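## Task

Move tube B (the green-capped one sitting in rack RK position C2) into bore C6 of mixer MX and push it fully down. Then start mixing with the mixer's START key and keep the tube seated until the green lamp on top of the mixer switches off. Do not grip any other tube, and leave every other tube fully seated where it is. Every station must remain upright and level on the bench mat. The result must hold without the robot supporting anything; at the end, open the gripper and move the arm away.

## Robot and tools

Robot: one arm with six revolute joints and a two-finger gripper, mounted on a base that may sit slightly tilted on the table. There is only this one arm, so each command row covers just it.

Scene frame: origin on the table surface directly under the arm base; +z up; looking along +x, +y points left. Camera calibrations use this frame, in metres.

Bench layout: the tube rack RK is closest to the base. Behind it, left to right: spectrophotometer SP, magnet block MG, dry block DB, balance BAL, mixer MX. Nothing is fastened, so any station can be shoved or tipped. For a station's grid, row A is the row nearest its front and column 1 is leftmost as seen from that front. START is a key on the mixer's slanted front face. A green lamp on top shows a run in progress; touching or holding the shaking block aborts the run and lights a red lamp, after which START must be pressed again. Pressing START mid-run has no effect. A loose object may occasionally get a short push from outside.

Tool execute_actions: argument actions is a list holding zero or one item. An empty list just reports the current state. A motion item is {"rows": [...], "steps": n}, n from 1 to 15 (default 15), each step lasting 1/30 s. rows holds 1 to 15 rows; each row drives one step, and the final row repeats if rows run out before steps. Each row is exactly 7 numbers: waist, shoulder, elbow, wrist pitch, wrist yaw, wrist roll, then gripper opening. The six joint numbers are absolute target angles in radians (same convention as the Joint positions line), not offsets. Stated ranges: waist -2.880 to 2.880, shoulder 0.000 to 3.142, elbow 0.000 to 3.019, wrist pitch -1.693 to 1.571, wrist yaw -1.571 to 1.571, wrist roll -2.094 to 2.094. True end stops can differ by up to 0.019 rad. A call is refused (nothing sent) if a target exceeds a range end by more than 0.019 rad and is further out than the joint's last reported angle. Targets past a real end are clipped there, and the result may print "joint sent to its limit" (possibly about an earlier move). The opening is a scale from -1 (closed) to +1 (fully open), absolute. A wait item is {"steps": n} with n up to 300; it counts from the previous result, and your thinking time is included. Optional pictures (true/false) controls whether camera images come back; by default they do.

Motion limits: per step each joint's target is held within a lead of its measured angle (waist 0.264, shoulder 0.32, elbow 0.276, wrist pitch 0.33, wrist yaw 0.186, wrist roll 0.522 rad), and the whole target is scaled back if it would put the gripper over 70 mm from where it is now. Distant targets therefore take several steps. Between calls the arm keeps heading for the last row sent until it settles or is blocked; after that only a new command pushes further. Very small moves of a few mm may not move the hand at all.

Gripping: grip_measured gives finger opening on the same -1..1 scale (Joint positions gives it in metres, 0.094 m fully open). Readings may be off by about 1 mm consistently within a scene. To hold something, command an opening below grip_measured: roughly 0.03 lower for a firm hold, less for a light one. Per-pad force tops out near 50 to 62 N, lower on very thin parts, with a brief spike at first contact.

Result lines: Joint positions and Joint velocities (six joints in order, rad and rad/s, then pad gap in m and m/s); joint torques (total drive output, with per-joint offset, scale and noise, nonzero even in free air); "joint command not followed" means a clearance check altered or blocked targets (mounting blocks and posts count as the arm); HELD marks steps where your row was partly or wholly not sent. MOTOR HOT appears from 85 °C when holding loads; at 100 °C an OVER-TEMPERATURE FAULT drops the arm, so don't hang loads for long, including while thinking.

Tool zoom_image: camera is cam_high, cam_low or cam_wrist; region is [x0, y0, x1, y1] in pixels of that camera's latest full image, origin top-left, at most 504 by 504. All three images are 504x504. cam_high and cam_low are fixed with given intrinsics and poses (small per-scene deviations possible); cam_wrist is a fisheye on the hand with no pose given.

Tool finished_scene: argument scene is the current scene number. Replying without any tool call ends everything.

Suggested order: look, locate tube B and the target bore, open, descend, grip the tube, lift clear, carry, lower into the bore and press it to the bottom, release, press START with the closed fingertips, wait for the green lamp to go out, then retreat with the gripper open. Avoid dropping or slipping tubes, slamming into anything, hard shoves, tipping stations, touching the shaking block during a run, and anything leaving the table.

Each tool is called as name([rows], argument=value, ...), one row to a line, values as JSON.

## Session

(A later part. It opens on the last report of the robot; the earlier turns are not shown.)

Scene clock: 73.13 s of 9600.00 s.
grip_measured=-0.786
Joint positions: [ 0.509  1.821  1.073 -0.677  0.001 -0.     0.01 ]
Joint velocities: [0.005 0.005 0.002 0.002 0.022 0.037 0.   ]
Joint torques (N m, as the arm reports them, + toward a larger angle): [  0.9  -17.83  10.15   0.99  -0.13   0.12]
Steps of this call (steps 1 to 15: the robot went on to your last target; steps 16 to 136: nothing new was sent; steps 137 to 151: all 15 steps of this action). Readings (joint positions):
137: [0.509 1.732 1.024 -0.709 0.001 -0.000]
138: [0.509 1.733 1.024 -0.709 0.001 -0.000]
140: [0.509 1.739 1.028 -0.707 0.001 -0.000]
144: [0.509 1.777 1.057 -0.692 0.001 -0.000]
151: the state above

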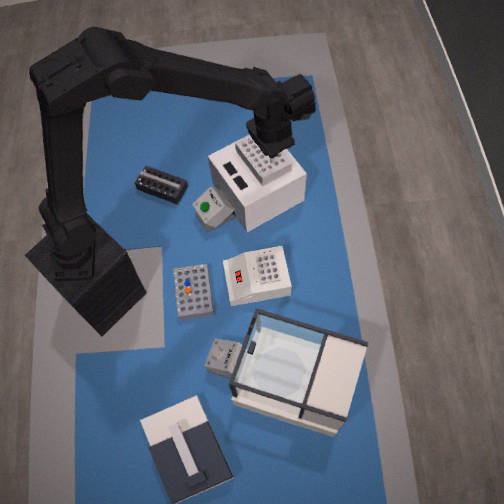

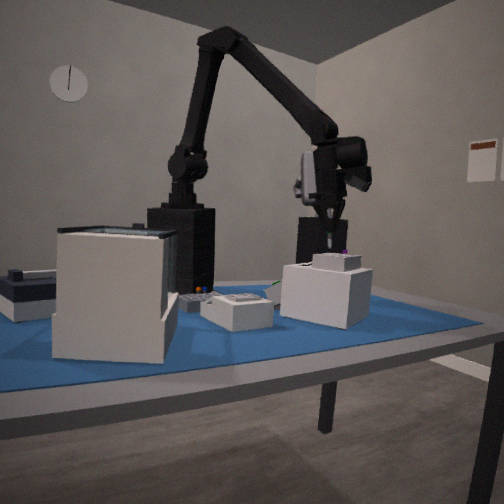

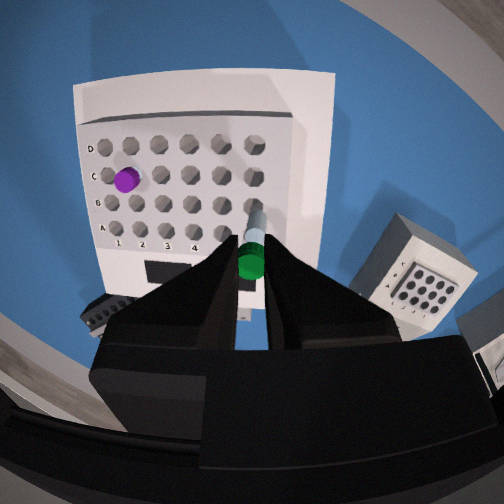

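execute_actions([
  {"rows":[[0.523,1.825,1.12,-0.66,0,0.01,-0.805],[0.526,1.83,1.13,-0.66,0,0.01,-0.805],[0.527,1.835,1.135,-0.66,0,0.01,-0.805],[0.527,1.84,1.14,-0.66,0,0.01,-0.805],[0.527,1.845,1.145,-0.66,0,0.01,-0.805],[0.527,1.85,1.15,-0.66,0,0.01,-0.805],[0.527,1.855,1.15,-0.66,0,0.01,-0.805],[0.527,1.862,1.15,-0.66,0,0.01,-0.805]]},
])

zoom_image(camera="cam_low", region=[280,170,390,280])

zoom_image(camera="cam_wrist", region=[190,140,330,280])

Scene clock: 81.13 s of 9600.00 s.
grip_measured=-0.786
Joint positions: [ 0.509  1.854  1.114 -0.677  0.001 -0.     0.01 ]
Joint velocities: [ 0.015  0.034  0.012  0.022 -0.081 -0.081  0.001]
Joint torques (N m, as the arm reports them, + toward a larger angle): [  1.73 -17.6   10.04   0.95  -0.12   0.11]
Steps of this call (steps 1 to 15: the robot went on to your last target; steps 16 to 225: nothing new was sent; steps 226 to 240: all 15 steps of this action). Readings (joint positions):
226: [0.509 1.821 1.073 -0.677 0.001 -0.000]
227: [0.509 1.821 1.074 -0.677 0.001 -0.000]
229: [0.509 1.824 1.081 -0.677 0.001 -0.000]
233: [0.509 1.838 1.107 -0.677 0.001 -0.000]
240: the state above

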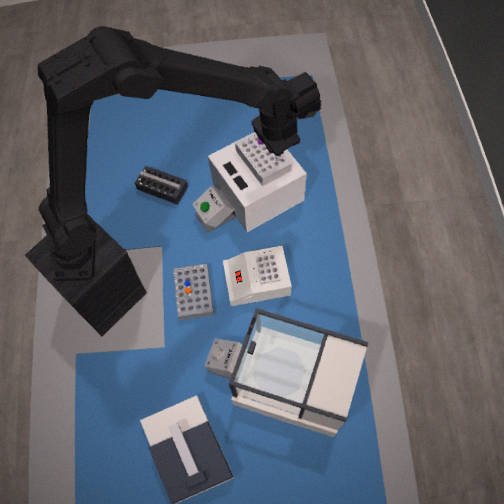

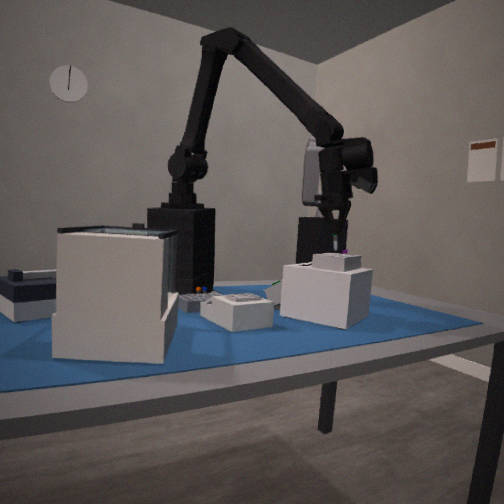

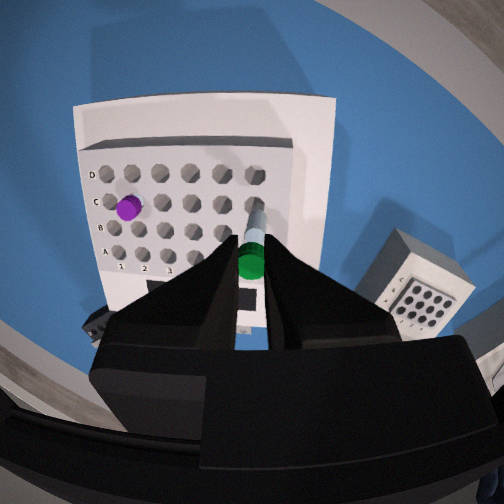

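Region (280, 170, 390, 280) of cam_low's 504x504 image, scaled by 4.582, with more detail than that image has.

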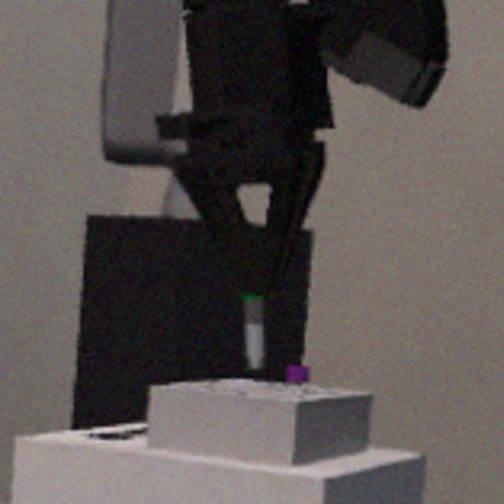

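Region (190, 140, 330, 280) of cam_wrist's 504x504 image, scaled by 3.600, with more detail than that image has.

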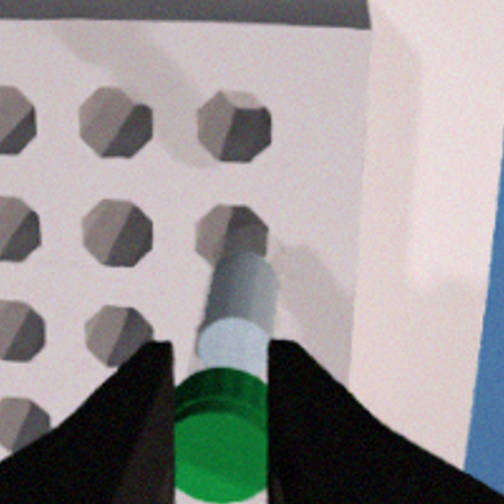

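execute_actions([
  {"rows":[[0.534,1.866,1.15,-0.657,0,0.01,-0.805],[0.534,1.87,1.15,-0.654,0,0.01,-0.805],[0.534,1.874,1.15,-0.651,0,0.01,-0.805],[0.534,1.878,1.15,-0.649,0,0.01,-0.805]]},
])

zoom_image(camera="cam_low", region=[280,170,390,280])

zoom_image(camera="cam_wrist", region=[190,140,330,280])

Scene clock: 84.37 s of 9600.00 s.
grip_measured=-0.786
Joint positions: [ 0.519  1.871  1.114 -0.669  0.001 -0.     0.01 ]
Joint velocities: [-0.015 -0.005 -0.027 -0.017  0.022 -0.007  0.001]
Joint torques (N m, as the arm reports them, + toward a larger angle): [  1.34 -17.53  10.01   1.06  -0.12   0.12]
Steps of this call (steps 1 to 15: the robot went on to your last target; steps 16 to 82: nothing new was sent; steps 83 to 97: all 15 steps of this action). Readings (joint positions):
83: [0.509 1.855 1.114 -0.677 0.001 -0.000]
84: [0.510 1.855 1.114 -0.676 0.001 -0.000]
86: [0.513 1.858 1.114 -0.672 0.001 -0.000]
90: [0.518 1.867 1.114 -0.669 0.001 -0.000]
97: the state above

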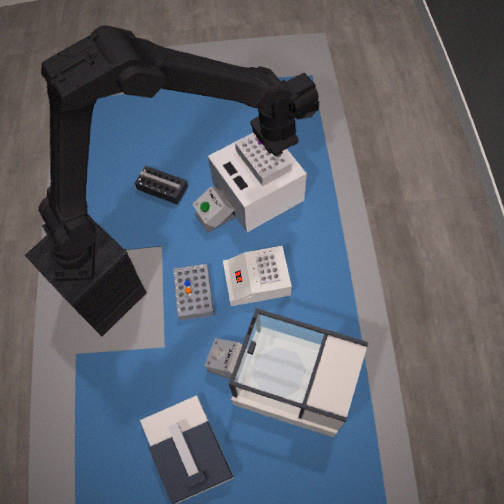

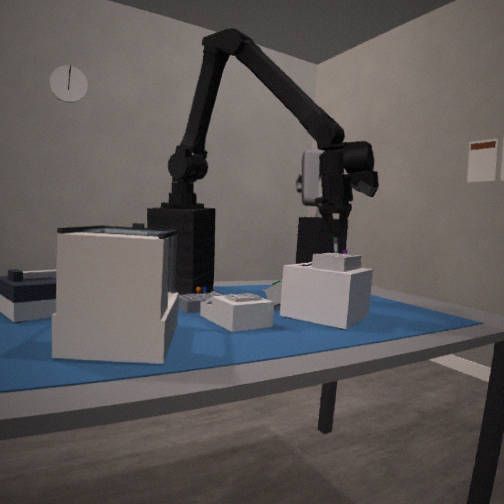

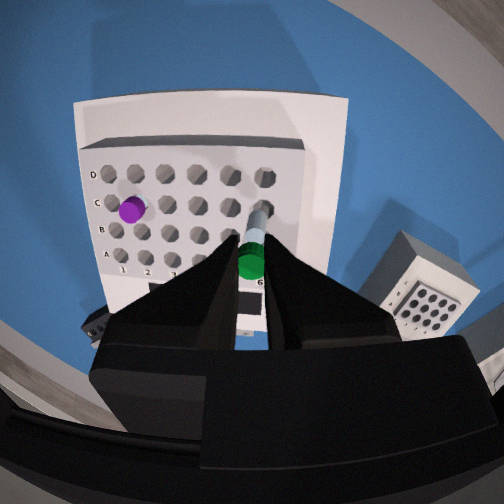

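Region (280, 170, 390, 280) of cam_low's 504x504 image, scaled by 4.582, with more detail than that image has.

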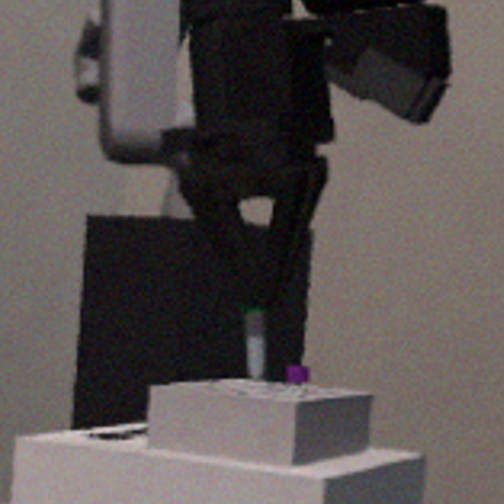

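Region (190, 140, 330, 280) of cam_wrist's 504x504 image, scaled by 3.600, with more detail than that image has.

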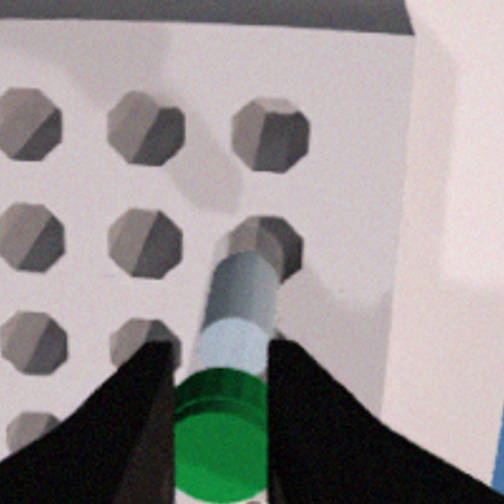

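execute_actions([
  {"rows":[[0.495,1.878,1.15,-0.649,0,0.01,-0.805],[0.495,1.878,1.15,-0.649,0,0.01,-0.805],[0.495,1.878,1.15,-0.649,0,0.01,-0.805],[0.503,1.878,1.15,-0.649,0,0.01,-0.805],[0.514,1.878,1.15,-0.649,0,0.01,-0.805]],"steps":10},
])

zoom_image(camera="cam_wrist", region=[190,140,330,280])

Scene clock: 87.10 s of 9600.00 s.
grip_measured=-0.786
Joint positions: [ 0.515  1.871  1.114 -0.669  0.001  0.     0.01 ]
Joint velocities: [ 0.005 -0.005 -0.022  0.007  0.051  0.037  0.001]
Joint torques (N m, as the arm reports them, + toward a larger angle): [  0.32 -17.57   9.99   1.06  -0.11   0.12]
Steps of this call (steps 1 to 15: the robot went on to your last target; steps 16 to 72: nothing new was sent; steps 73 to 82: all 10 steps of this action). Readings (joint positions):
73: [0.518 1.871 1.114 -0.669 0.001 -0.000]
74: [0.517 1.871 1.114 -0.669 0.001 -0.000]
76: [0.515 1.871 1.114 -0.669 0.001 -0.000]
80: [0.515 1.871 1.114 -0.669 0.001 0.000]
82: the state above

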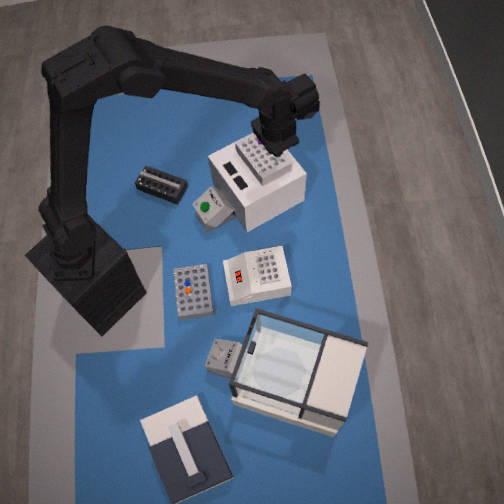

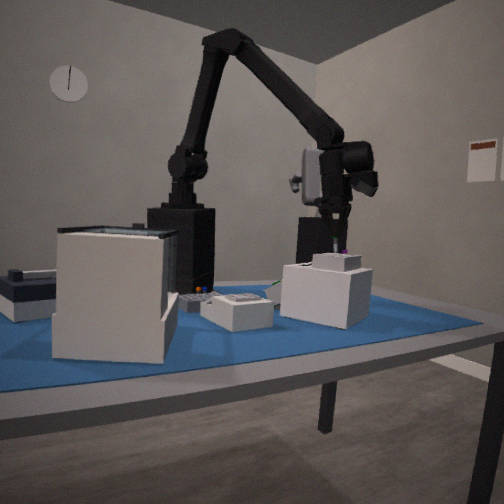

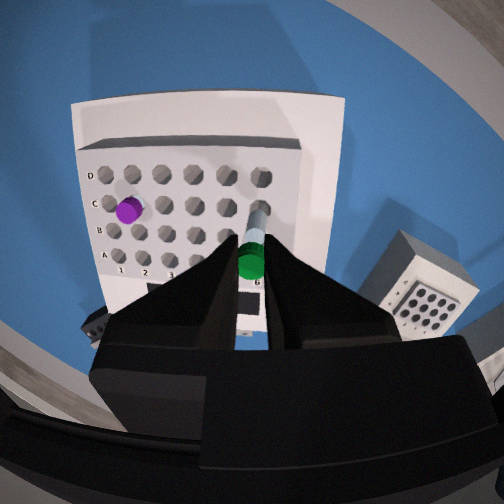

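Region (190, 140, 330, 280) of cam_wrist's 504x504 image, scaled by 3.600, with more detail than that image has.

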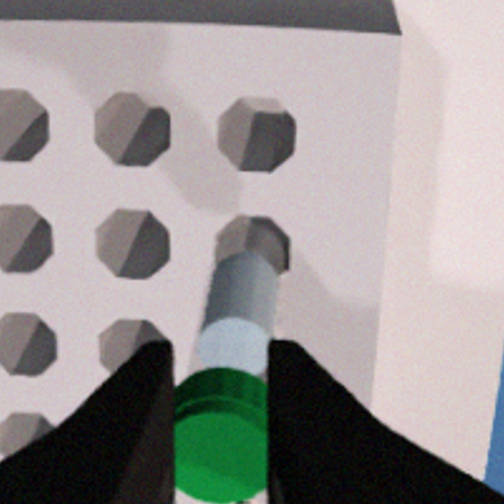

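execute_actions([
  {"rows":[[0.514,1.882,1.15,-0.646,0,0.01,-0.805],[0.514,1.886,1.15,-0.643,0,0.01,-0.805],[0.514,1.89,1.15,-0.64,0,0.01,-0.805],[0.514,1.894,1.15,-0.637,0,0.01,-0.805],[0.514,1.898,1.15,-0.635,0,0.01,-0.805]]},
])

zoom_image(camera="cam_low", region=[280,170,390,280])

zoom_image(camera="cam_wrist", region=[190,140,330,280])

Scene clock: 89.87 s of 9600.00 s.
grip_measured=-0.786
Joint positions: [ 0.515  1.888  1.115 -0.655  0.001  0.     0.01 ]
Joint velocities: [-0.005 -0.005  0.002 -0.002  0.007 -0.081 -0.   ]
Joint torques (N m, as the arm reports them, + toward a larger angle): [  0.13 -17.26   9.62   1.08  -0.11   0.1 ]
Steps of this call (steps 1 to 15: the robot went on to your last target; steps 16 to 68: nothing new was sent; steps 69 to 83: all 15 steps of this action). Readings (joint positions):
69: [0.515 1.871 1.114 -0.668 0.001 0.000]
70: [0.515 1.871 1.114 -0.667 0.001 0.000]
72: [0.515 1.874 1.114 -0.661 0.001 0.000]
76: [0.515 1.885 1.114 -0.655 0.001 0.000]
83: the state above

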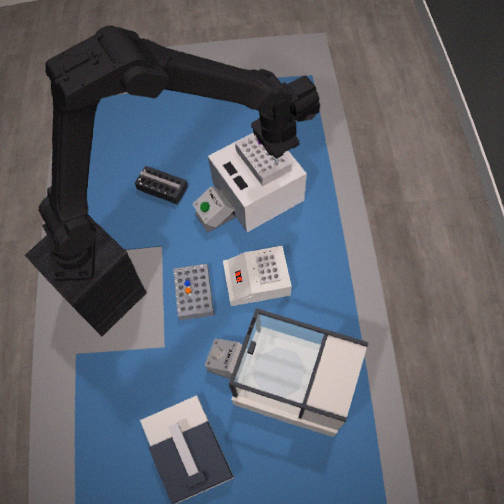

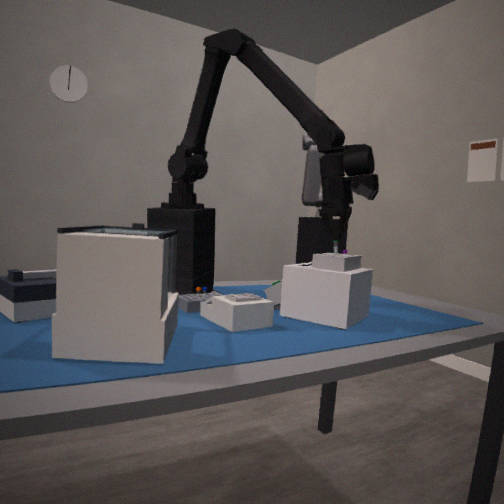

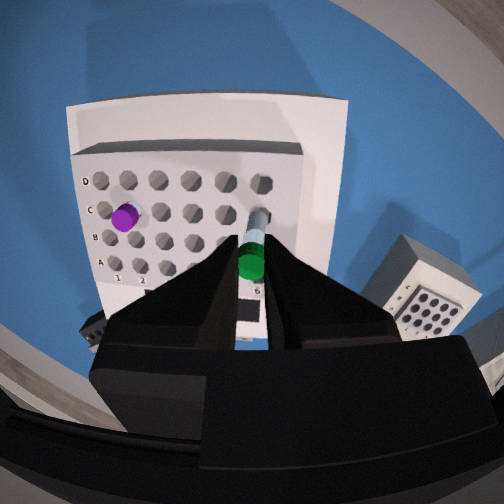

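Region (280, 170, 390, 280) of cam_low's 504x504 image, scaled by 4.582, with more detail than that image has.

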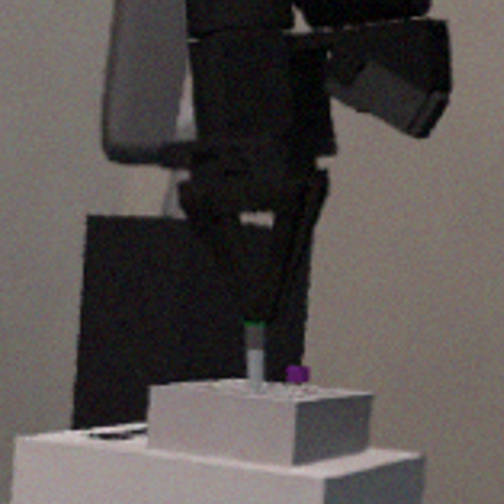

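Region (190, 140, 330, 280) of cam_wrist's 504x504 image, scaled by 3.600, with more detail than that image has.

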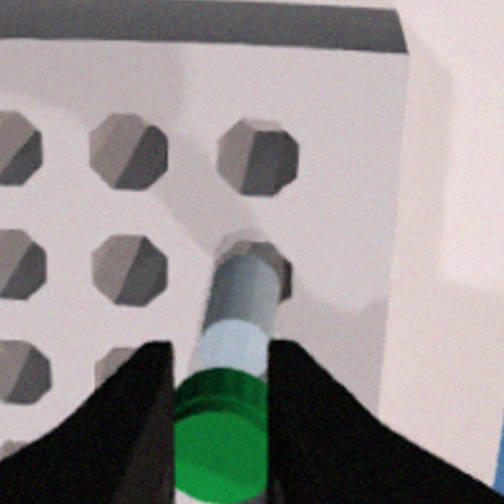

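execute_actions([
  {"rows":[[0.492,1.898,1.15,-0.635,0,0.01,-0.805],[0.492,1.901,1.15,-0.633,0,0.01,-0.805],[0.505,1.904,1.15,-0.631,0,0.01,-0.805],[0.505,1.907,1.15,-0.629,0,0.01,-0.805],[0.505,1.91,1.15,-0.627,0,0.01,-0.805],[0.505,1.913,1.15,-0.625,0,0.01,-0.805],[0.505,1.916,1.15,-0.623,0,0.01,-0.805],[0.505,1.919,1.15,-0.621,0,0.01,-0.805],[0.505,1.922,1.15,-0.62,0,0.01,-0.805]]},
])

zoom_image(camera="cam_low", region=[280,170,390,280])

zoom_image(camera="cam_wrist", region=[190,140,330,280])

Scene clock: 93.17 s of 9600.00 s.
grip_measured=-0.786
Joint positions: [ 0.514  1.89   1.116 -0.647 -0.     0.     0.01 ]
Joint velocities: [-0.005  0.005 -0.017  0.002 -0.022  0.022 -0.   ]
Joint torques (N m, as the arm reports them, + toward a larger angle): [ -0.62 -15.64   9.66   1.35  -0.08   0.11]
Steps of this call (steps 1 to 15: the robot went on to your last target; steps 16 to 84: nothing new was sent; steps 85 to 99: all 15 steps of this action). Readings (joint positions):
85: [0.514 1.888 1.115 -0.655 0.001 0.000]
86: [0.514 1.888 1.115 -0.655 0.000 0.000]
88: [0.514 1.888 1.115 -0.654 -0.000 0.000]
92: [0.514 1.889 1.115 -0.649 -0.000 0.000]
99: the state above

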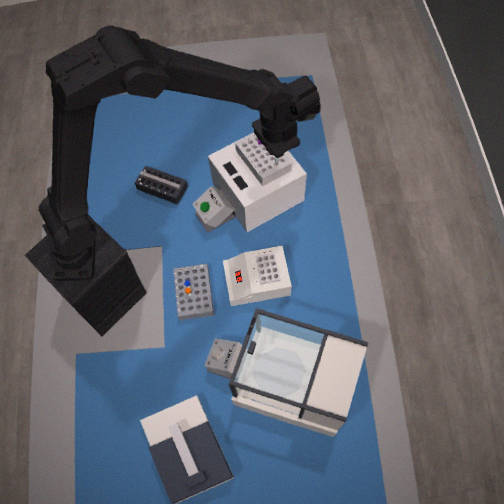

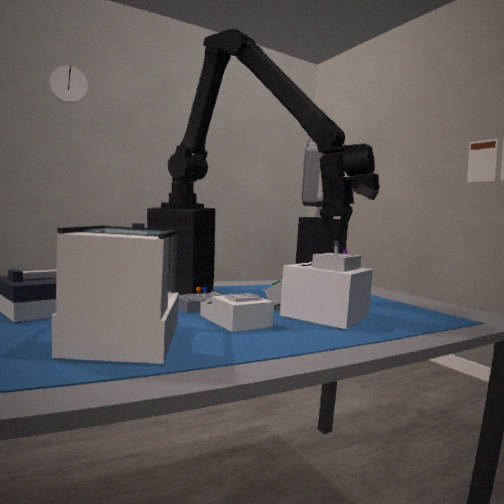

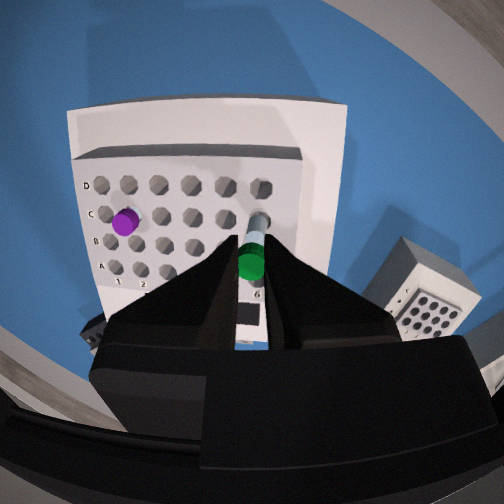

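Region (280, 170, 390, 280) of cam_low's 504x504 image, scaled by 4.582, with more detail than that image has.

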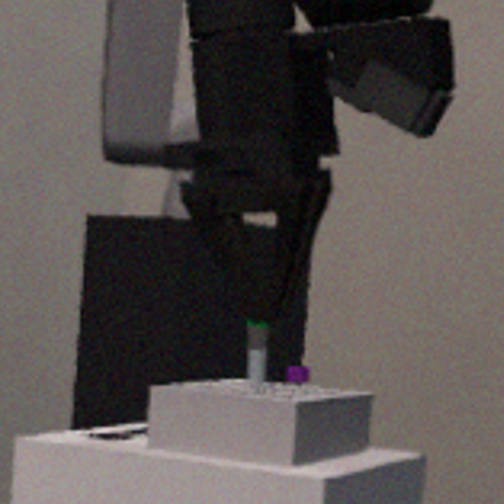

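Region (190, 140, 330, 280) of cam_wrist's 504x504 image, scaled by 3.600, with more detail than that image has.

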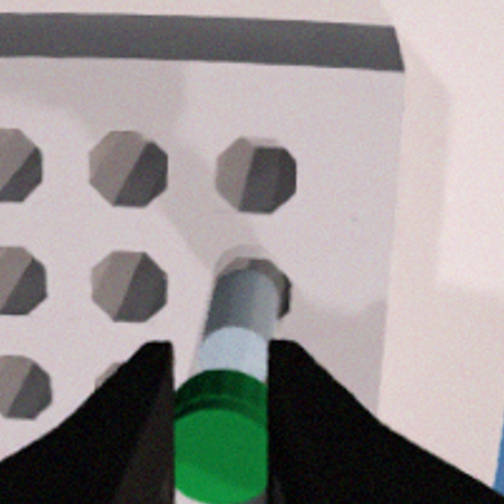

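execute_actions([
  {"rows":[[0.514,1.89,1.15,-0.635,0,0.01,-0.805],[0.514,1.875,1.15,-0.635,0,0.01,-0.805],[0.514,1.862,1.15,-0.635,0,0.01,-0.805],[0.514,1.862,1.15,-0.635,0,0.01,-0.805],[0.514,1.862,1.15,-0.635,0,0.01,-0.805],[0.514,1.862,1.15,-0.635,0,0.01,-0.805],[0.514,1.862,1.15,-0.635,0,0.01,-0.805],[0.49,1.862,1.15,-0.635,0,0.01,-0.805],[0.49,1.862,1.15,-0.635,0,0.01,-0.805],[0.49,1.862,1.15,-0.635,0,0.01,-0.805],[0.51,1.862,1.15,-0.635,0,0.01,-0.805]]},
])

zoom_image(camera="cam_low", region=[280,170,390,280])

zoom_image(camera="cam_wrist", region=[190,140,330,280])

Scene clock: 97.67 s of 9600.00 s.
grip_measured=-0.786
Joint positions: [ 0.511  1.884  1.116 -0.647 -0.     0.     0.01 ]
Joint velocities: [-0.005  0.005 -0.002  0.012  0.007 -0.051  0.   ]
Joint torques (N m, as the arm reports them, + toward a larger angle): [  0.5  -20.51   9.81   0.81  -0.08   0.11]
Steps of this call (steps 1 to 15: the robot went on to your last target; steps 16 to 120: nothing new was sent; steps 121 to 135: all 15 steps of this action). Readings (joint positions):
121: [0.514 1.890 1.116 -0.647 -0.000 0.000]
122: [0.514 1.888 1.116 -0.647 -0.000 0.000]
124: [0.514 1.887 1.116 -0.647 -0.000 0.000]
128: [0.513 1.884 1.116 -0.647 -0.000 0.000]
135: the state above

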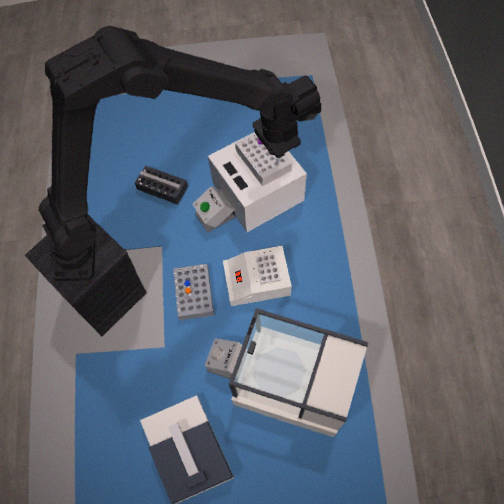

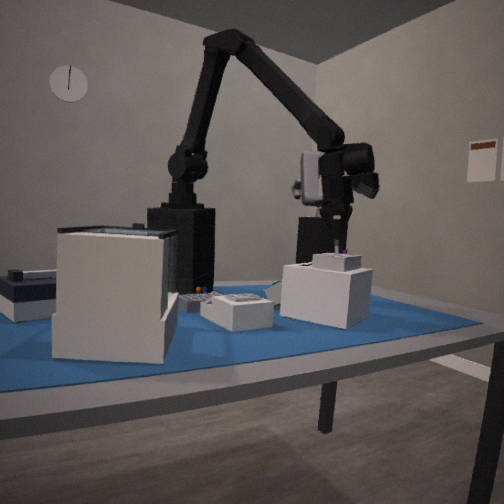

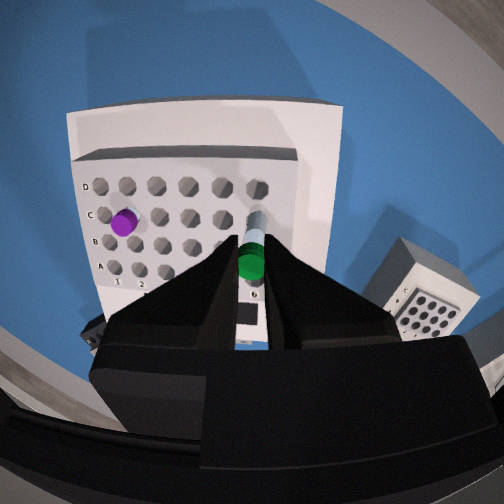

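Region (280, 170, 390, 280) of cam_low's 504x504 image, scaled by 4.582, with more detail than that image has.

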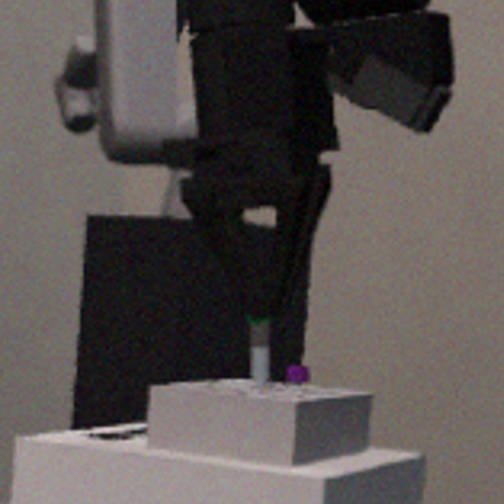

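Region (190, 140, 330, 280) of cam_wrist's 504x504 image, scaled by 3.600, with more detail than that image has.

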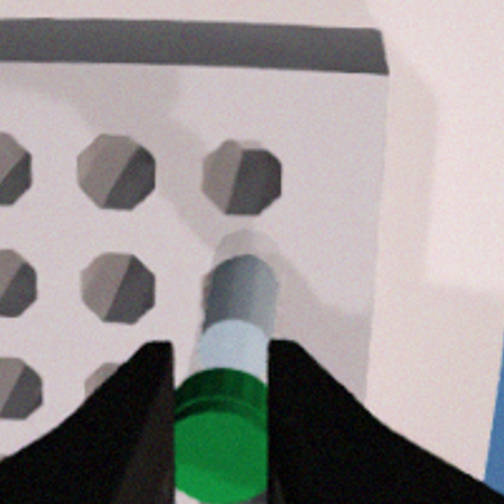

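execute_actions([
  {"rows":[[0.51,1.87,1.15,-0.668,0,0.01,-0.805]],"steps":8},
])

zoom_image(camera="cam_wrist", region=[190,140,330,280])

Scene clock: 100.93 s of 9600.00 s.
grip_measured=-0.786
Joint positions: [ 0.511  1.884  1.116 -0.653 -0.     0.     0.01 ]
Joint velocities: [-0.034  0.005 -0.007 -0.007  0.022 -0.066 -0.   ]
Joint torques (N m, as the arm reports them, + toward a larger angle): [  0.13 -19.72   9.69  -0.14  -0.08   0.12]
Steps of this call (steps 1 to 15: the robot went on to your last target; steps 16 to 90: nothing new was sent; steps 91 to 98: all 8 steps of this action). Readings (joint positions):
91: [0.511 1.884 1.116 -0.648 -0.000 0.000]
92: [0.511 1.884 1.116 -0.650 -0.000 0.000]
94: [0.511 1.884 1.116 -0.652 -0.000 0.000]
98: the state above

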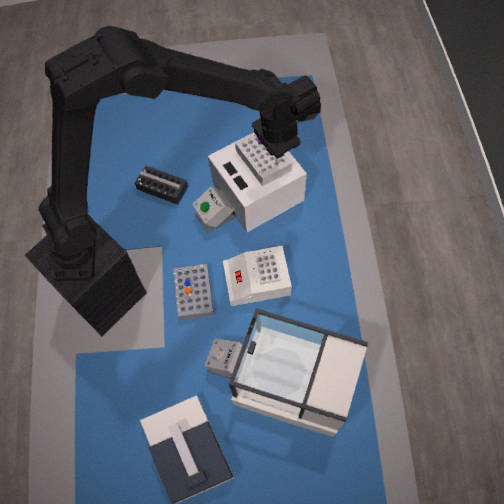

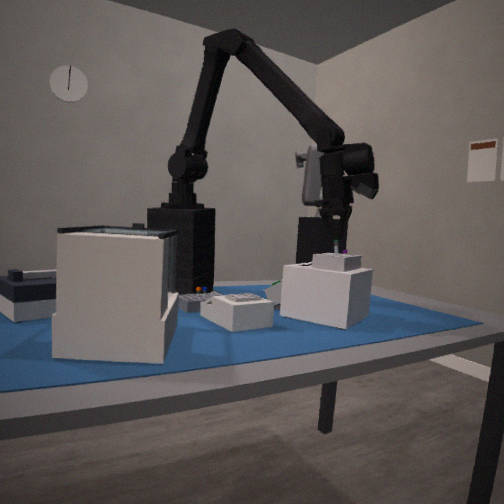

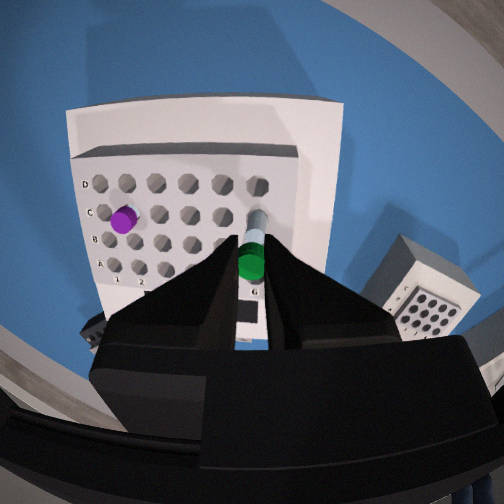

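Region (190, 140, 330, 280) of cam_wrist's 504x504 image, scaled by 3.600, with more detail than that image has.

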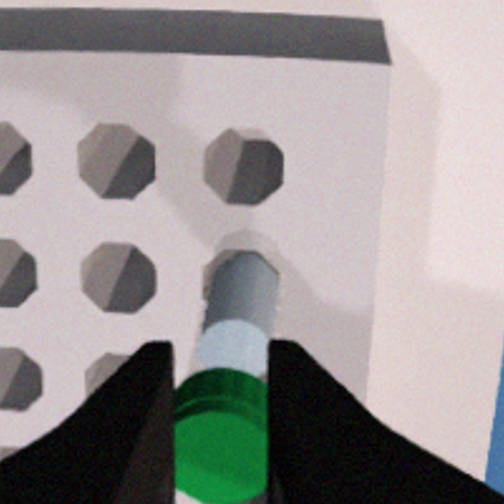

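execute_actions([
  {"rows":[[0.51,1.885,1.15,-0.655,0,0.01,-0.805],[0.51,1.89,1.15,-0.655,0,0.01,-0.805],[0.51,1.895,1.15,-0.655,0,0.01,-0.805],[0.51,1.9,1.15,-0.655,0,0.01,-0.805],[0.51,1.903,1.15,-0.655,0,0.01,-0.805],[0.51,1.906,1.15,-0.655,0,0.01,-0.805]]},
])

zoom_image(camera="cam_wrist", region=[190,140,330,280])

Scene clock: 105.83 s of 9600.00 s.
grip_measured=-0.786
Joint positions: [ 0.511  1.889  1.118 -0.653 -0.     0.     0.01 ]
Joint velocities: [-0.005 -0.015 -0.002  0.002  0.051 -0.037  0.   ]
Joint torques (N m, as the arm reports them, + toward a larger angle): [ -0.07 -16.58   9.66   0.29  -0.1    0.1 ]
Steps of this call (steps 1 to 15: the robot went on to your last target; steps 16 to 132: nothing new was sent; steps 133 to 147: all 15 steps of this action). Readings (joint positions):
133: [0.511 1.884 1.116 -0.653 -0.000 0.000]
134: [0.511 1.884 1.116 -0.653 -0.000 0.000]
136: [0.511 1.885 1.116 -0.653 -0.000 0.000]
140: [0.511 1.889 1.117 -0.653 -0.000 0.000]
147: the state above

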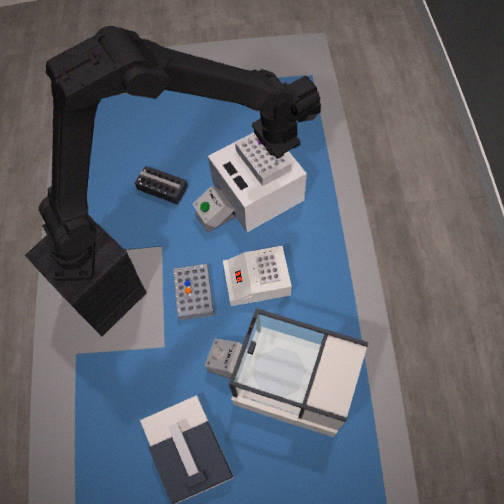

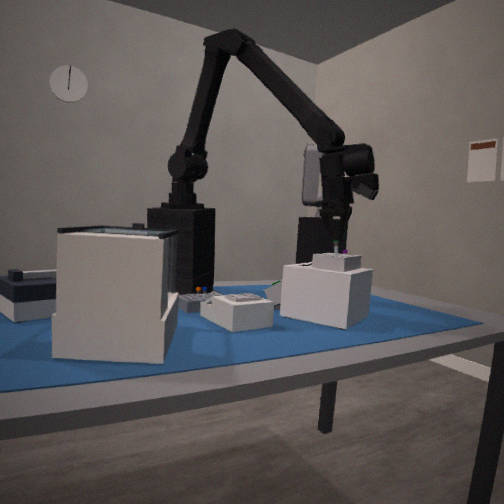

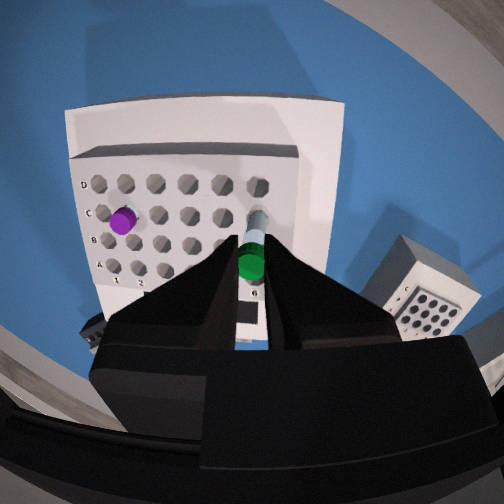

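Region (190, 140, 330, 280) of cam_wrist's 504x504 image, scaled by 3.600, with more detail than that image has.

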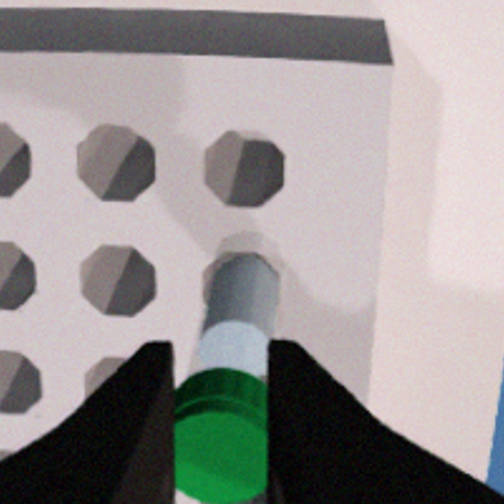

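execute_actions([
  {"rows":[[0.51,1.875,1.14,-0.655,0,0.01,-0.805],[0.51,1.86,1.14,-0.655,0,0.01,-0.805],[0.51,1.86,1.14,-0.655,0,0.01,-0.805],[0.51,1.86,1.14,-0.655,0,0.01,-0.805],[0.51,1.86,1.14,-0.655,0,0.01,-0.805],[0.51,1.86,1.14,-0.675,0,0.01,-0.805],[0.535,1.86,1.14,-0.681,0,0.01,-0.805],[0.535,1.86,1.14,-0.681,0,0.01,-0.805],[0.513,1.86,1.14,-0.681,0,0.01,-0.805]]},
])

zoom_image(camera="cam_wrist", region=[215,165,295,245])

Scene clock: 109.30 s of 9600.00 s.
grip_measured=-0.786
Joint positions: [ 0.512  1.882  1.118 -0.666 -0.     0.     0.01 ]
Joint velocities: [-0.005  0.005  0.002 -0.012 -0.051 -0.066 -0.001]
Joint torques (N m, as the arm reports them, + toward a larger angle): [ -0.08 -20.84   8.75  -0.16  -0.09   0.12]
Steps of this call (steps 1 to 15: the robot went on to your last target; steps 16 to 89: nothing new was sent; steps 90 to 104: all 15 steps of this action). Readings (joint positions):
90: [0.511 1.889 1.118 -0.653 -0.000 0.000]
91: [0.511 1.887 1.118 -0.653 -0.000 0.000]
93: [0.511 1.885 1.118 -0.653 -0.000 0.000]
97: [0.512 1.882 1.118 -0.661 -0.000 0.000]
104: the state above

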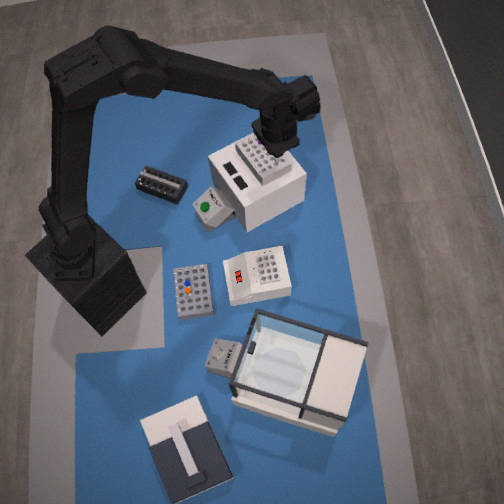

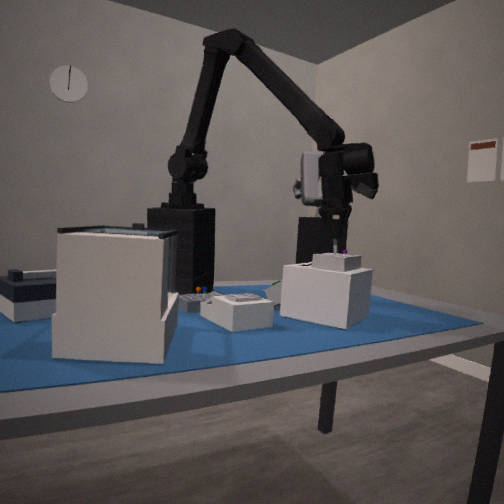

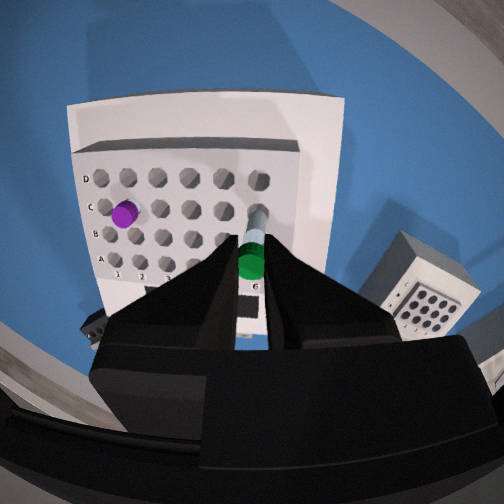

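Region (215, 165, 295, 245) of cam_wrist's 504x504 image, scaled by 6.300, with more detail than that image has.

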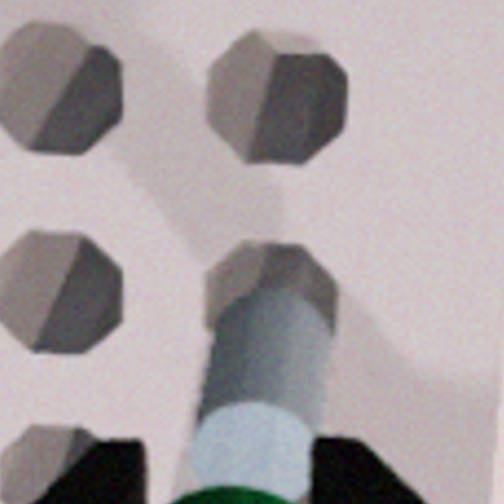

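execute_actions([
  {"rows":[[0.513,1.88,1.14,-0.655,0,0.01,-0.805],[0.513,1.888,1.14,-0.652,0,0.01,-0.805],[0.513,1.893,1.14,-0.65,0,0.01,-0.805],[0.513,1.896,1.14,-0.649,0,0.01,-0.805],[0.513,1.899,1.14,-0.647,0,0.01,-0.805],[0.513,1.902,1.14,-0.646,0,0.01,-0.805],[0.513,1.905,1.14,-0.644,0,0.01,-0.805],[0.513,1.908,1.14,-0.642,0,0.01,-0.805],[0.513,1.911,1.14,-0.64,0,0.01,-0.805]]},
])

zoom_image(camera="cam_wrist", region=[190,140,330,280])

Scene clock: 112.37 s of 9600.00 s.
grip_measured=-0.786
Joint positions: [ 0.512  1.903  1.118 -0.658 -0.     0.     0.01 ]
Joint velocities: [ 0.015  0.005 -0.007  0.017 -0.037  0.022 -0.   ]
Joint torques (N m, as the arm reports them, + toward a larger angle): [  0.08 -18.17   8.58   0.87  -0.08   0.11]
Steps of this call (steps 1 to 15: the robot went on to your last target; steps 16 to 77: nothing new was sent; steps 78 to 92: all 15 steps of this action). Readings (joint positions):
78: [0.512 1.882 1.118 -0.666 -0.000 0.000]
79: [0.512 1.882 1.118 -0.666 -0.000 0.000]
81: [0.512 1.882 1.118 -0.666 -0.000 0.000]
85: [0.512 1.888 1.118 -0.664 -0.000 0.000]
92: the state above

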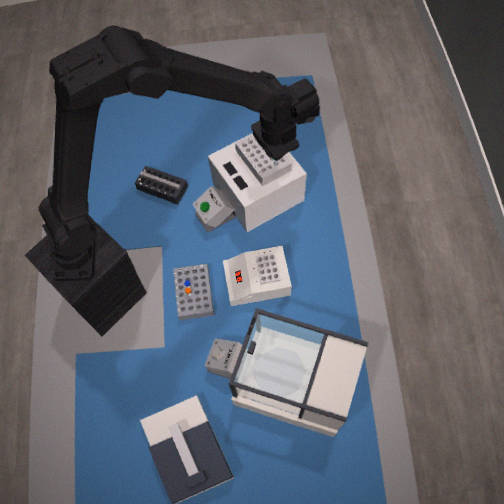

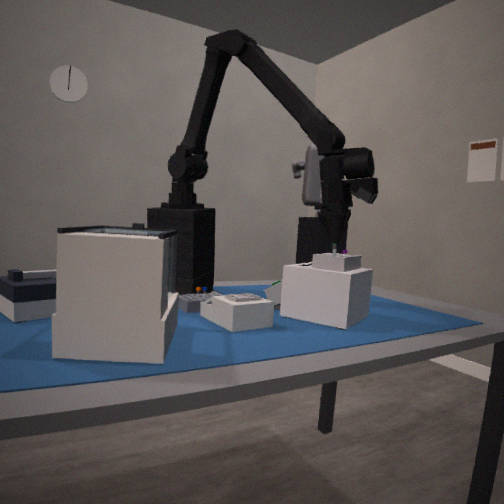

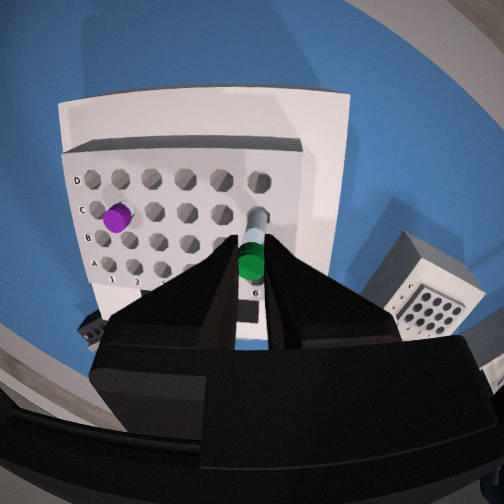

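Region (190, 140, 330, 280) of cam_wrist's 504x504 image, scaled by 3.600, with more detail than that image has.

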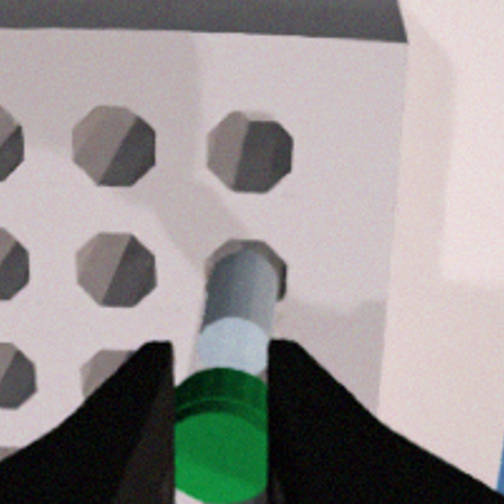

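execute_actions([
  {"rows":[[0.5,1.912,1.14,-0.636,0,0.01,-0.805],[0.49,1.914,1.14,-0.633,0,0.01,-0.805],[0.49,1.917,1.14,-0.63,0,0.01,-0.805],[0.5,1.92,1.14,-0.627,0,0.01,-0.805],[0.5,1.923,1.14,-0.624,0,0.01,-0.805],[0.5,1.926,1.14,-0.621,0,0.01,-0.805],[0.5,1.929,1.14,-0.618,0,0.01,-0.805],[0.5,1.932,1.14,-0.615,0,0.01,-0.805]]},
])

zoom_image(camera="cam_wrist", region=[190,140,330,280])

zoom_image(camera="cam_low", region=[280,170,390,280])

Scene clock: 115.97 s of 9600.00 s.
grip_measured=-0.786
Joint positions: [ 0.511  1.924  1.118 -0.634 -0.     0.     0.01 ]
Joint velocities: [ 0.005 -0.005  0.002 -0.012  0.022 -0.022  0.   ]
Joint torques (N m, as the arm reports them, + toward a larger angle): [ -1.03 -17.88   8.43   0.97  -0.09   0.1 ]
Steps of this call (steps 1 to 15: the robot went on to your last target; steps 16 to 93: nothing new was sent; steps 94 to 108: all 15 steps of this action). Readings (joint positions):
94: [0.512 1.903 1.118 -0.656 -0.000 0.000]
95: [0.511 1.903 1.118 -0.655 -0.000 0.000]
97: [0.511 1.904 1.118 -0.651 -0.000 0.000]
101: [0.511 1.912 1.118 -0.642 -0.000 0.000]
108: the state above

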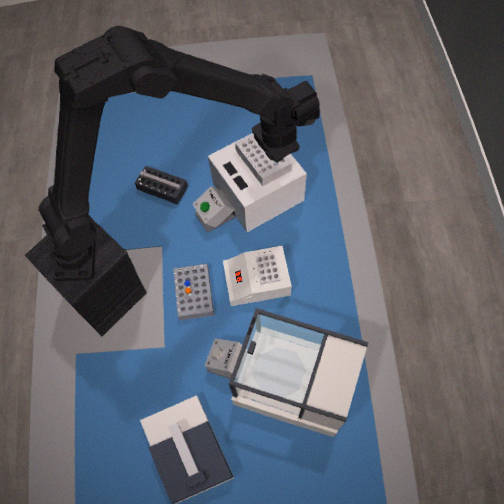

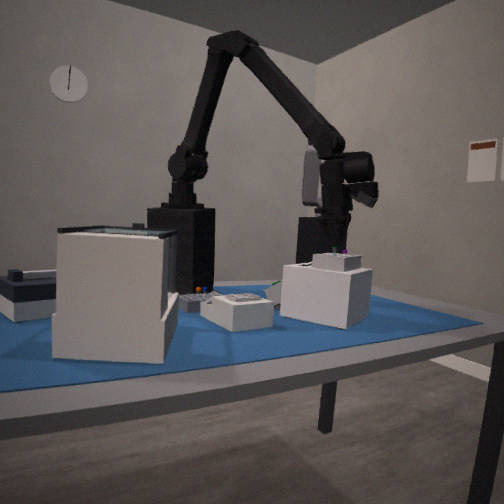

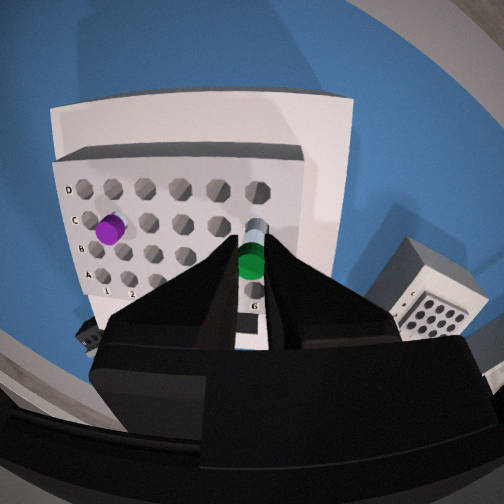

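Region (190, 140, 330, 280) of cam_wrist's 504x504 image, scaled by 3.600, with more detail than that image has.

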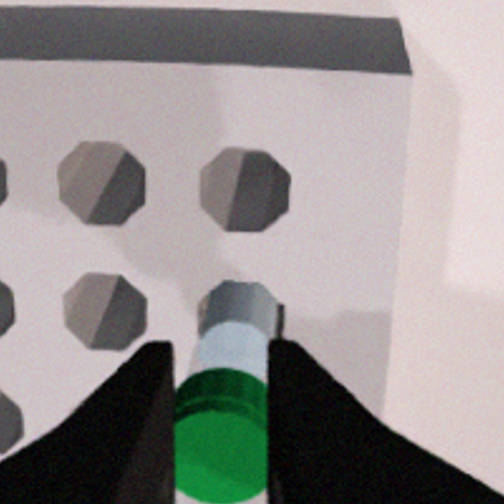

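Region (280, 170, 390, 280) of cam_low's 504x504 image, scaled by 4.582, with more detail than that image has.

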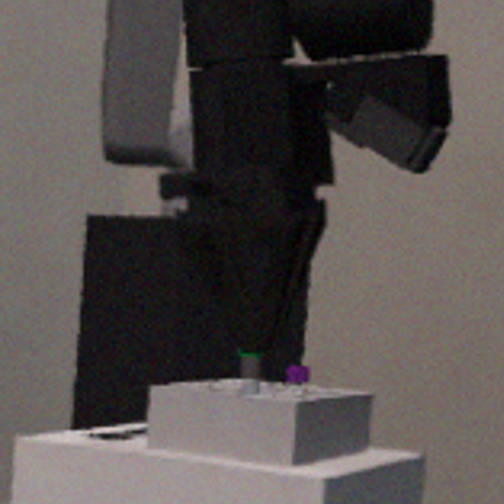

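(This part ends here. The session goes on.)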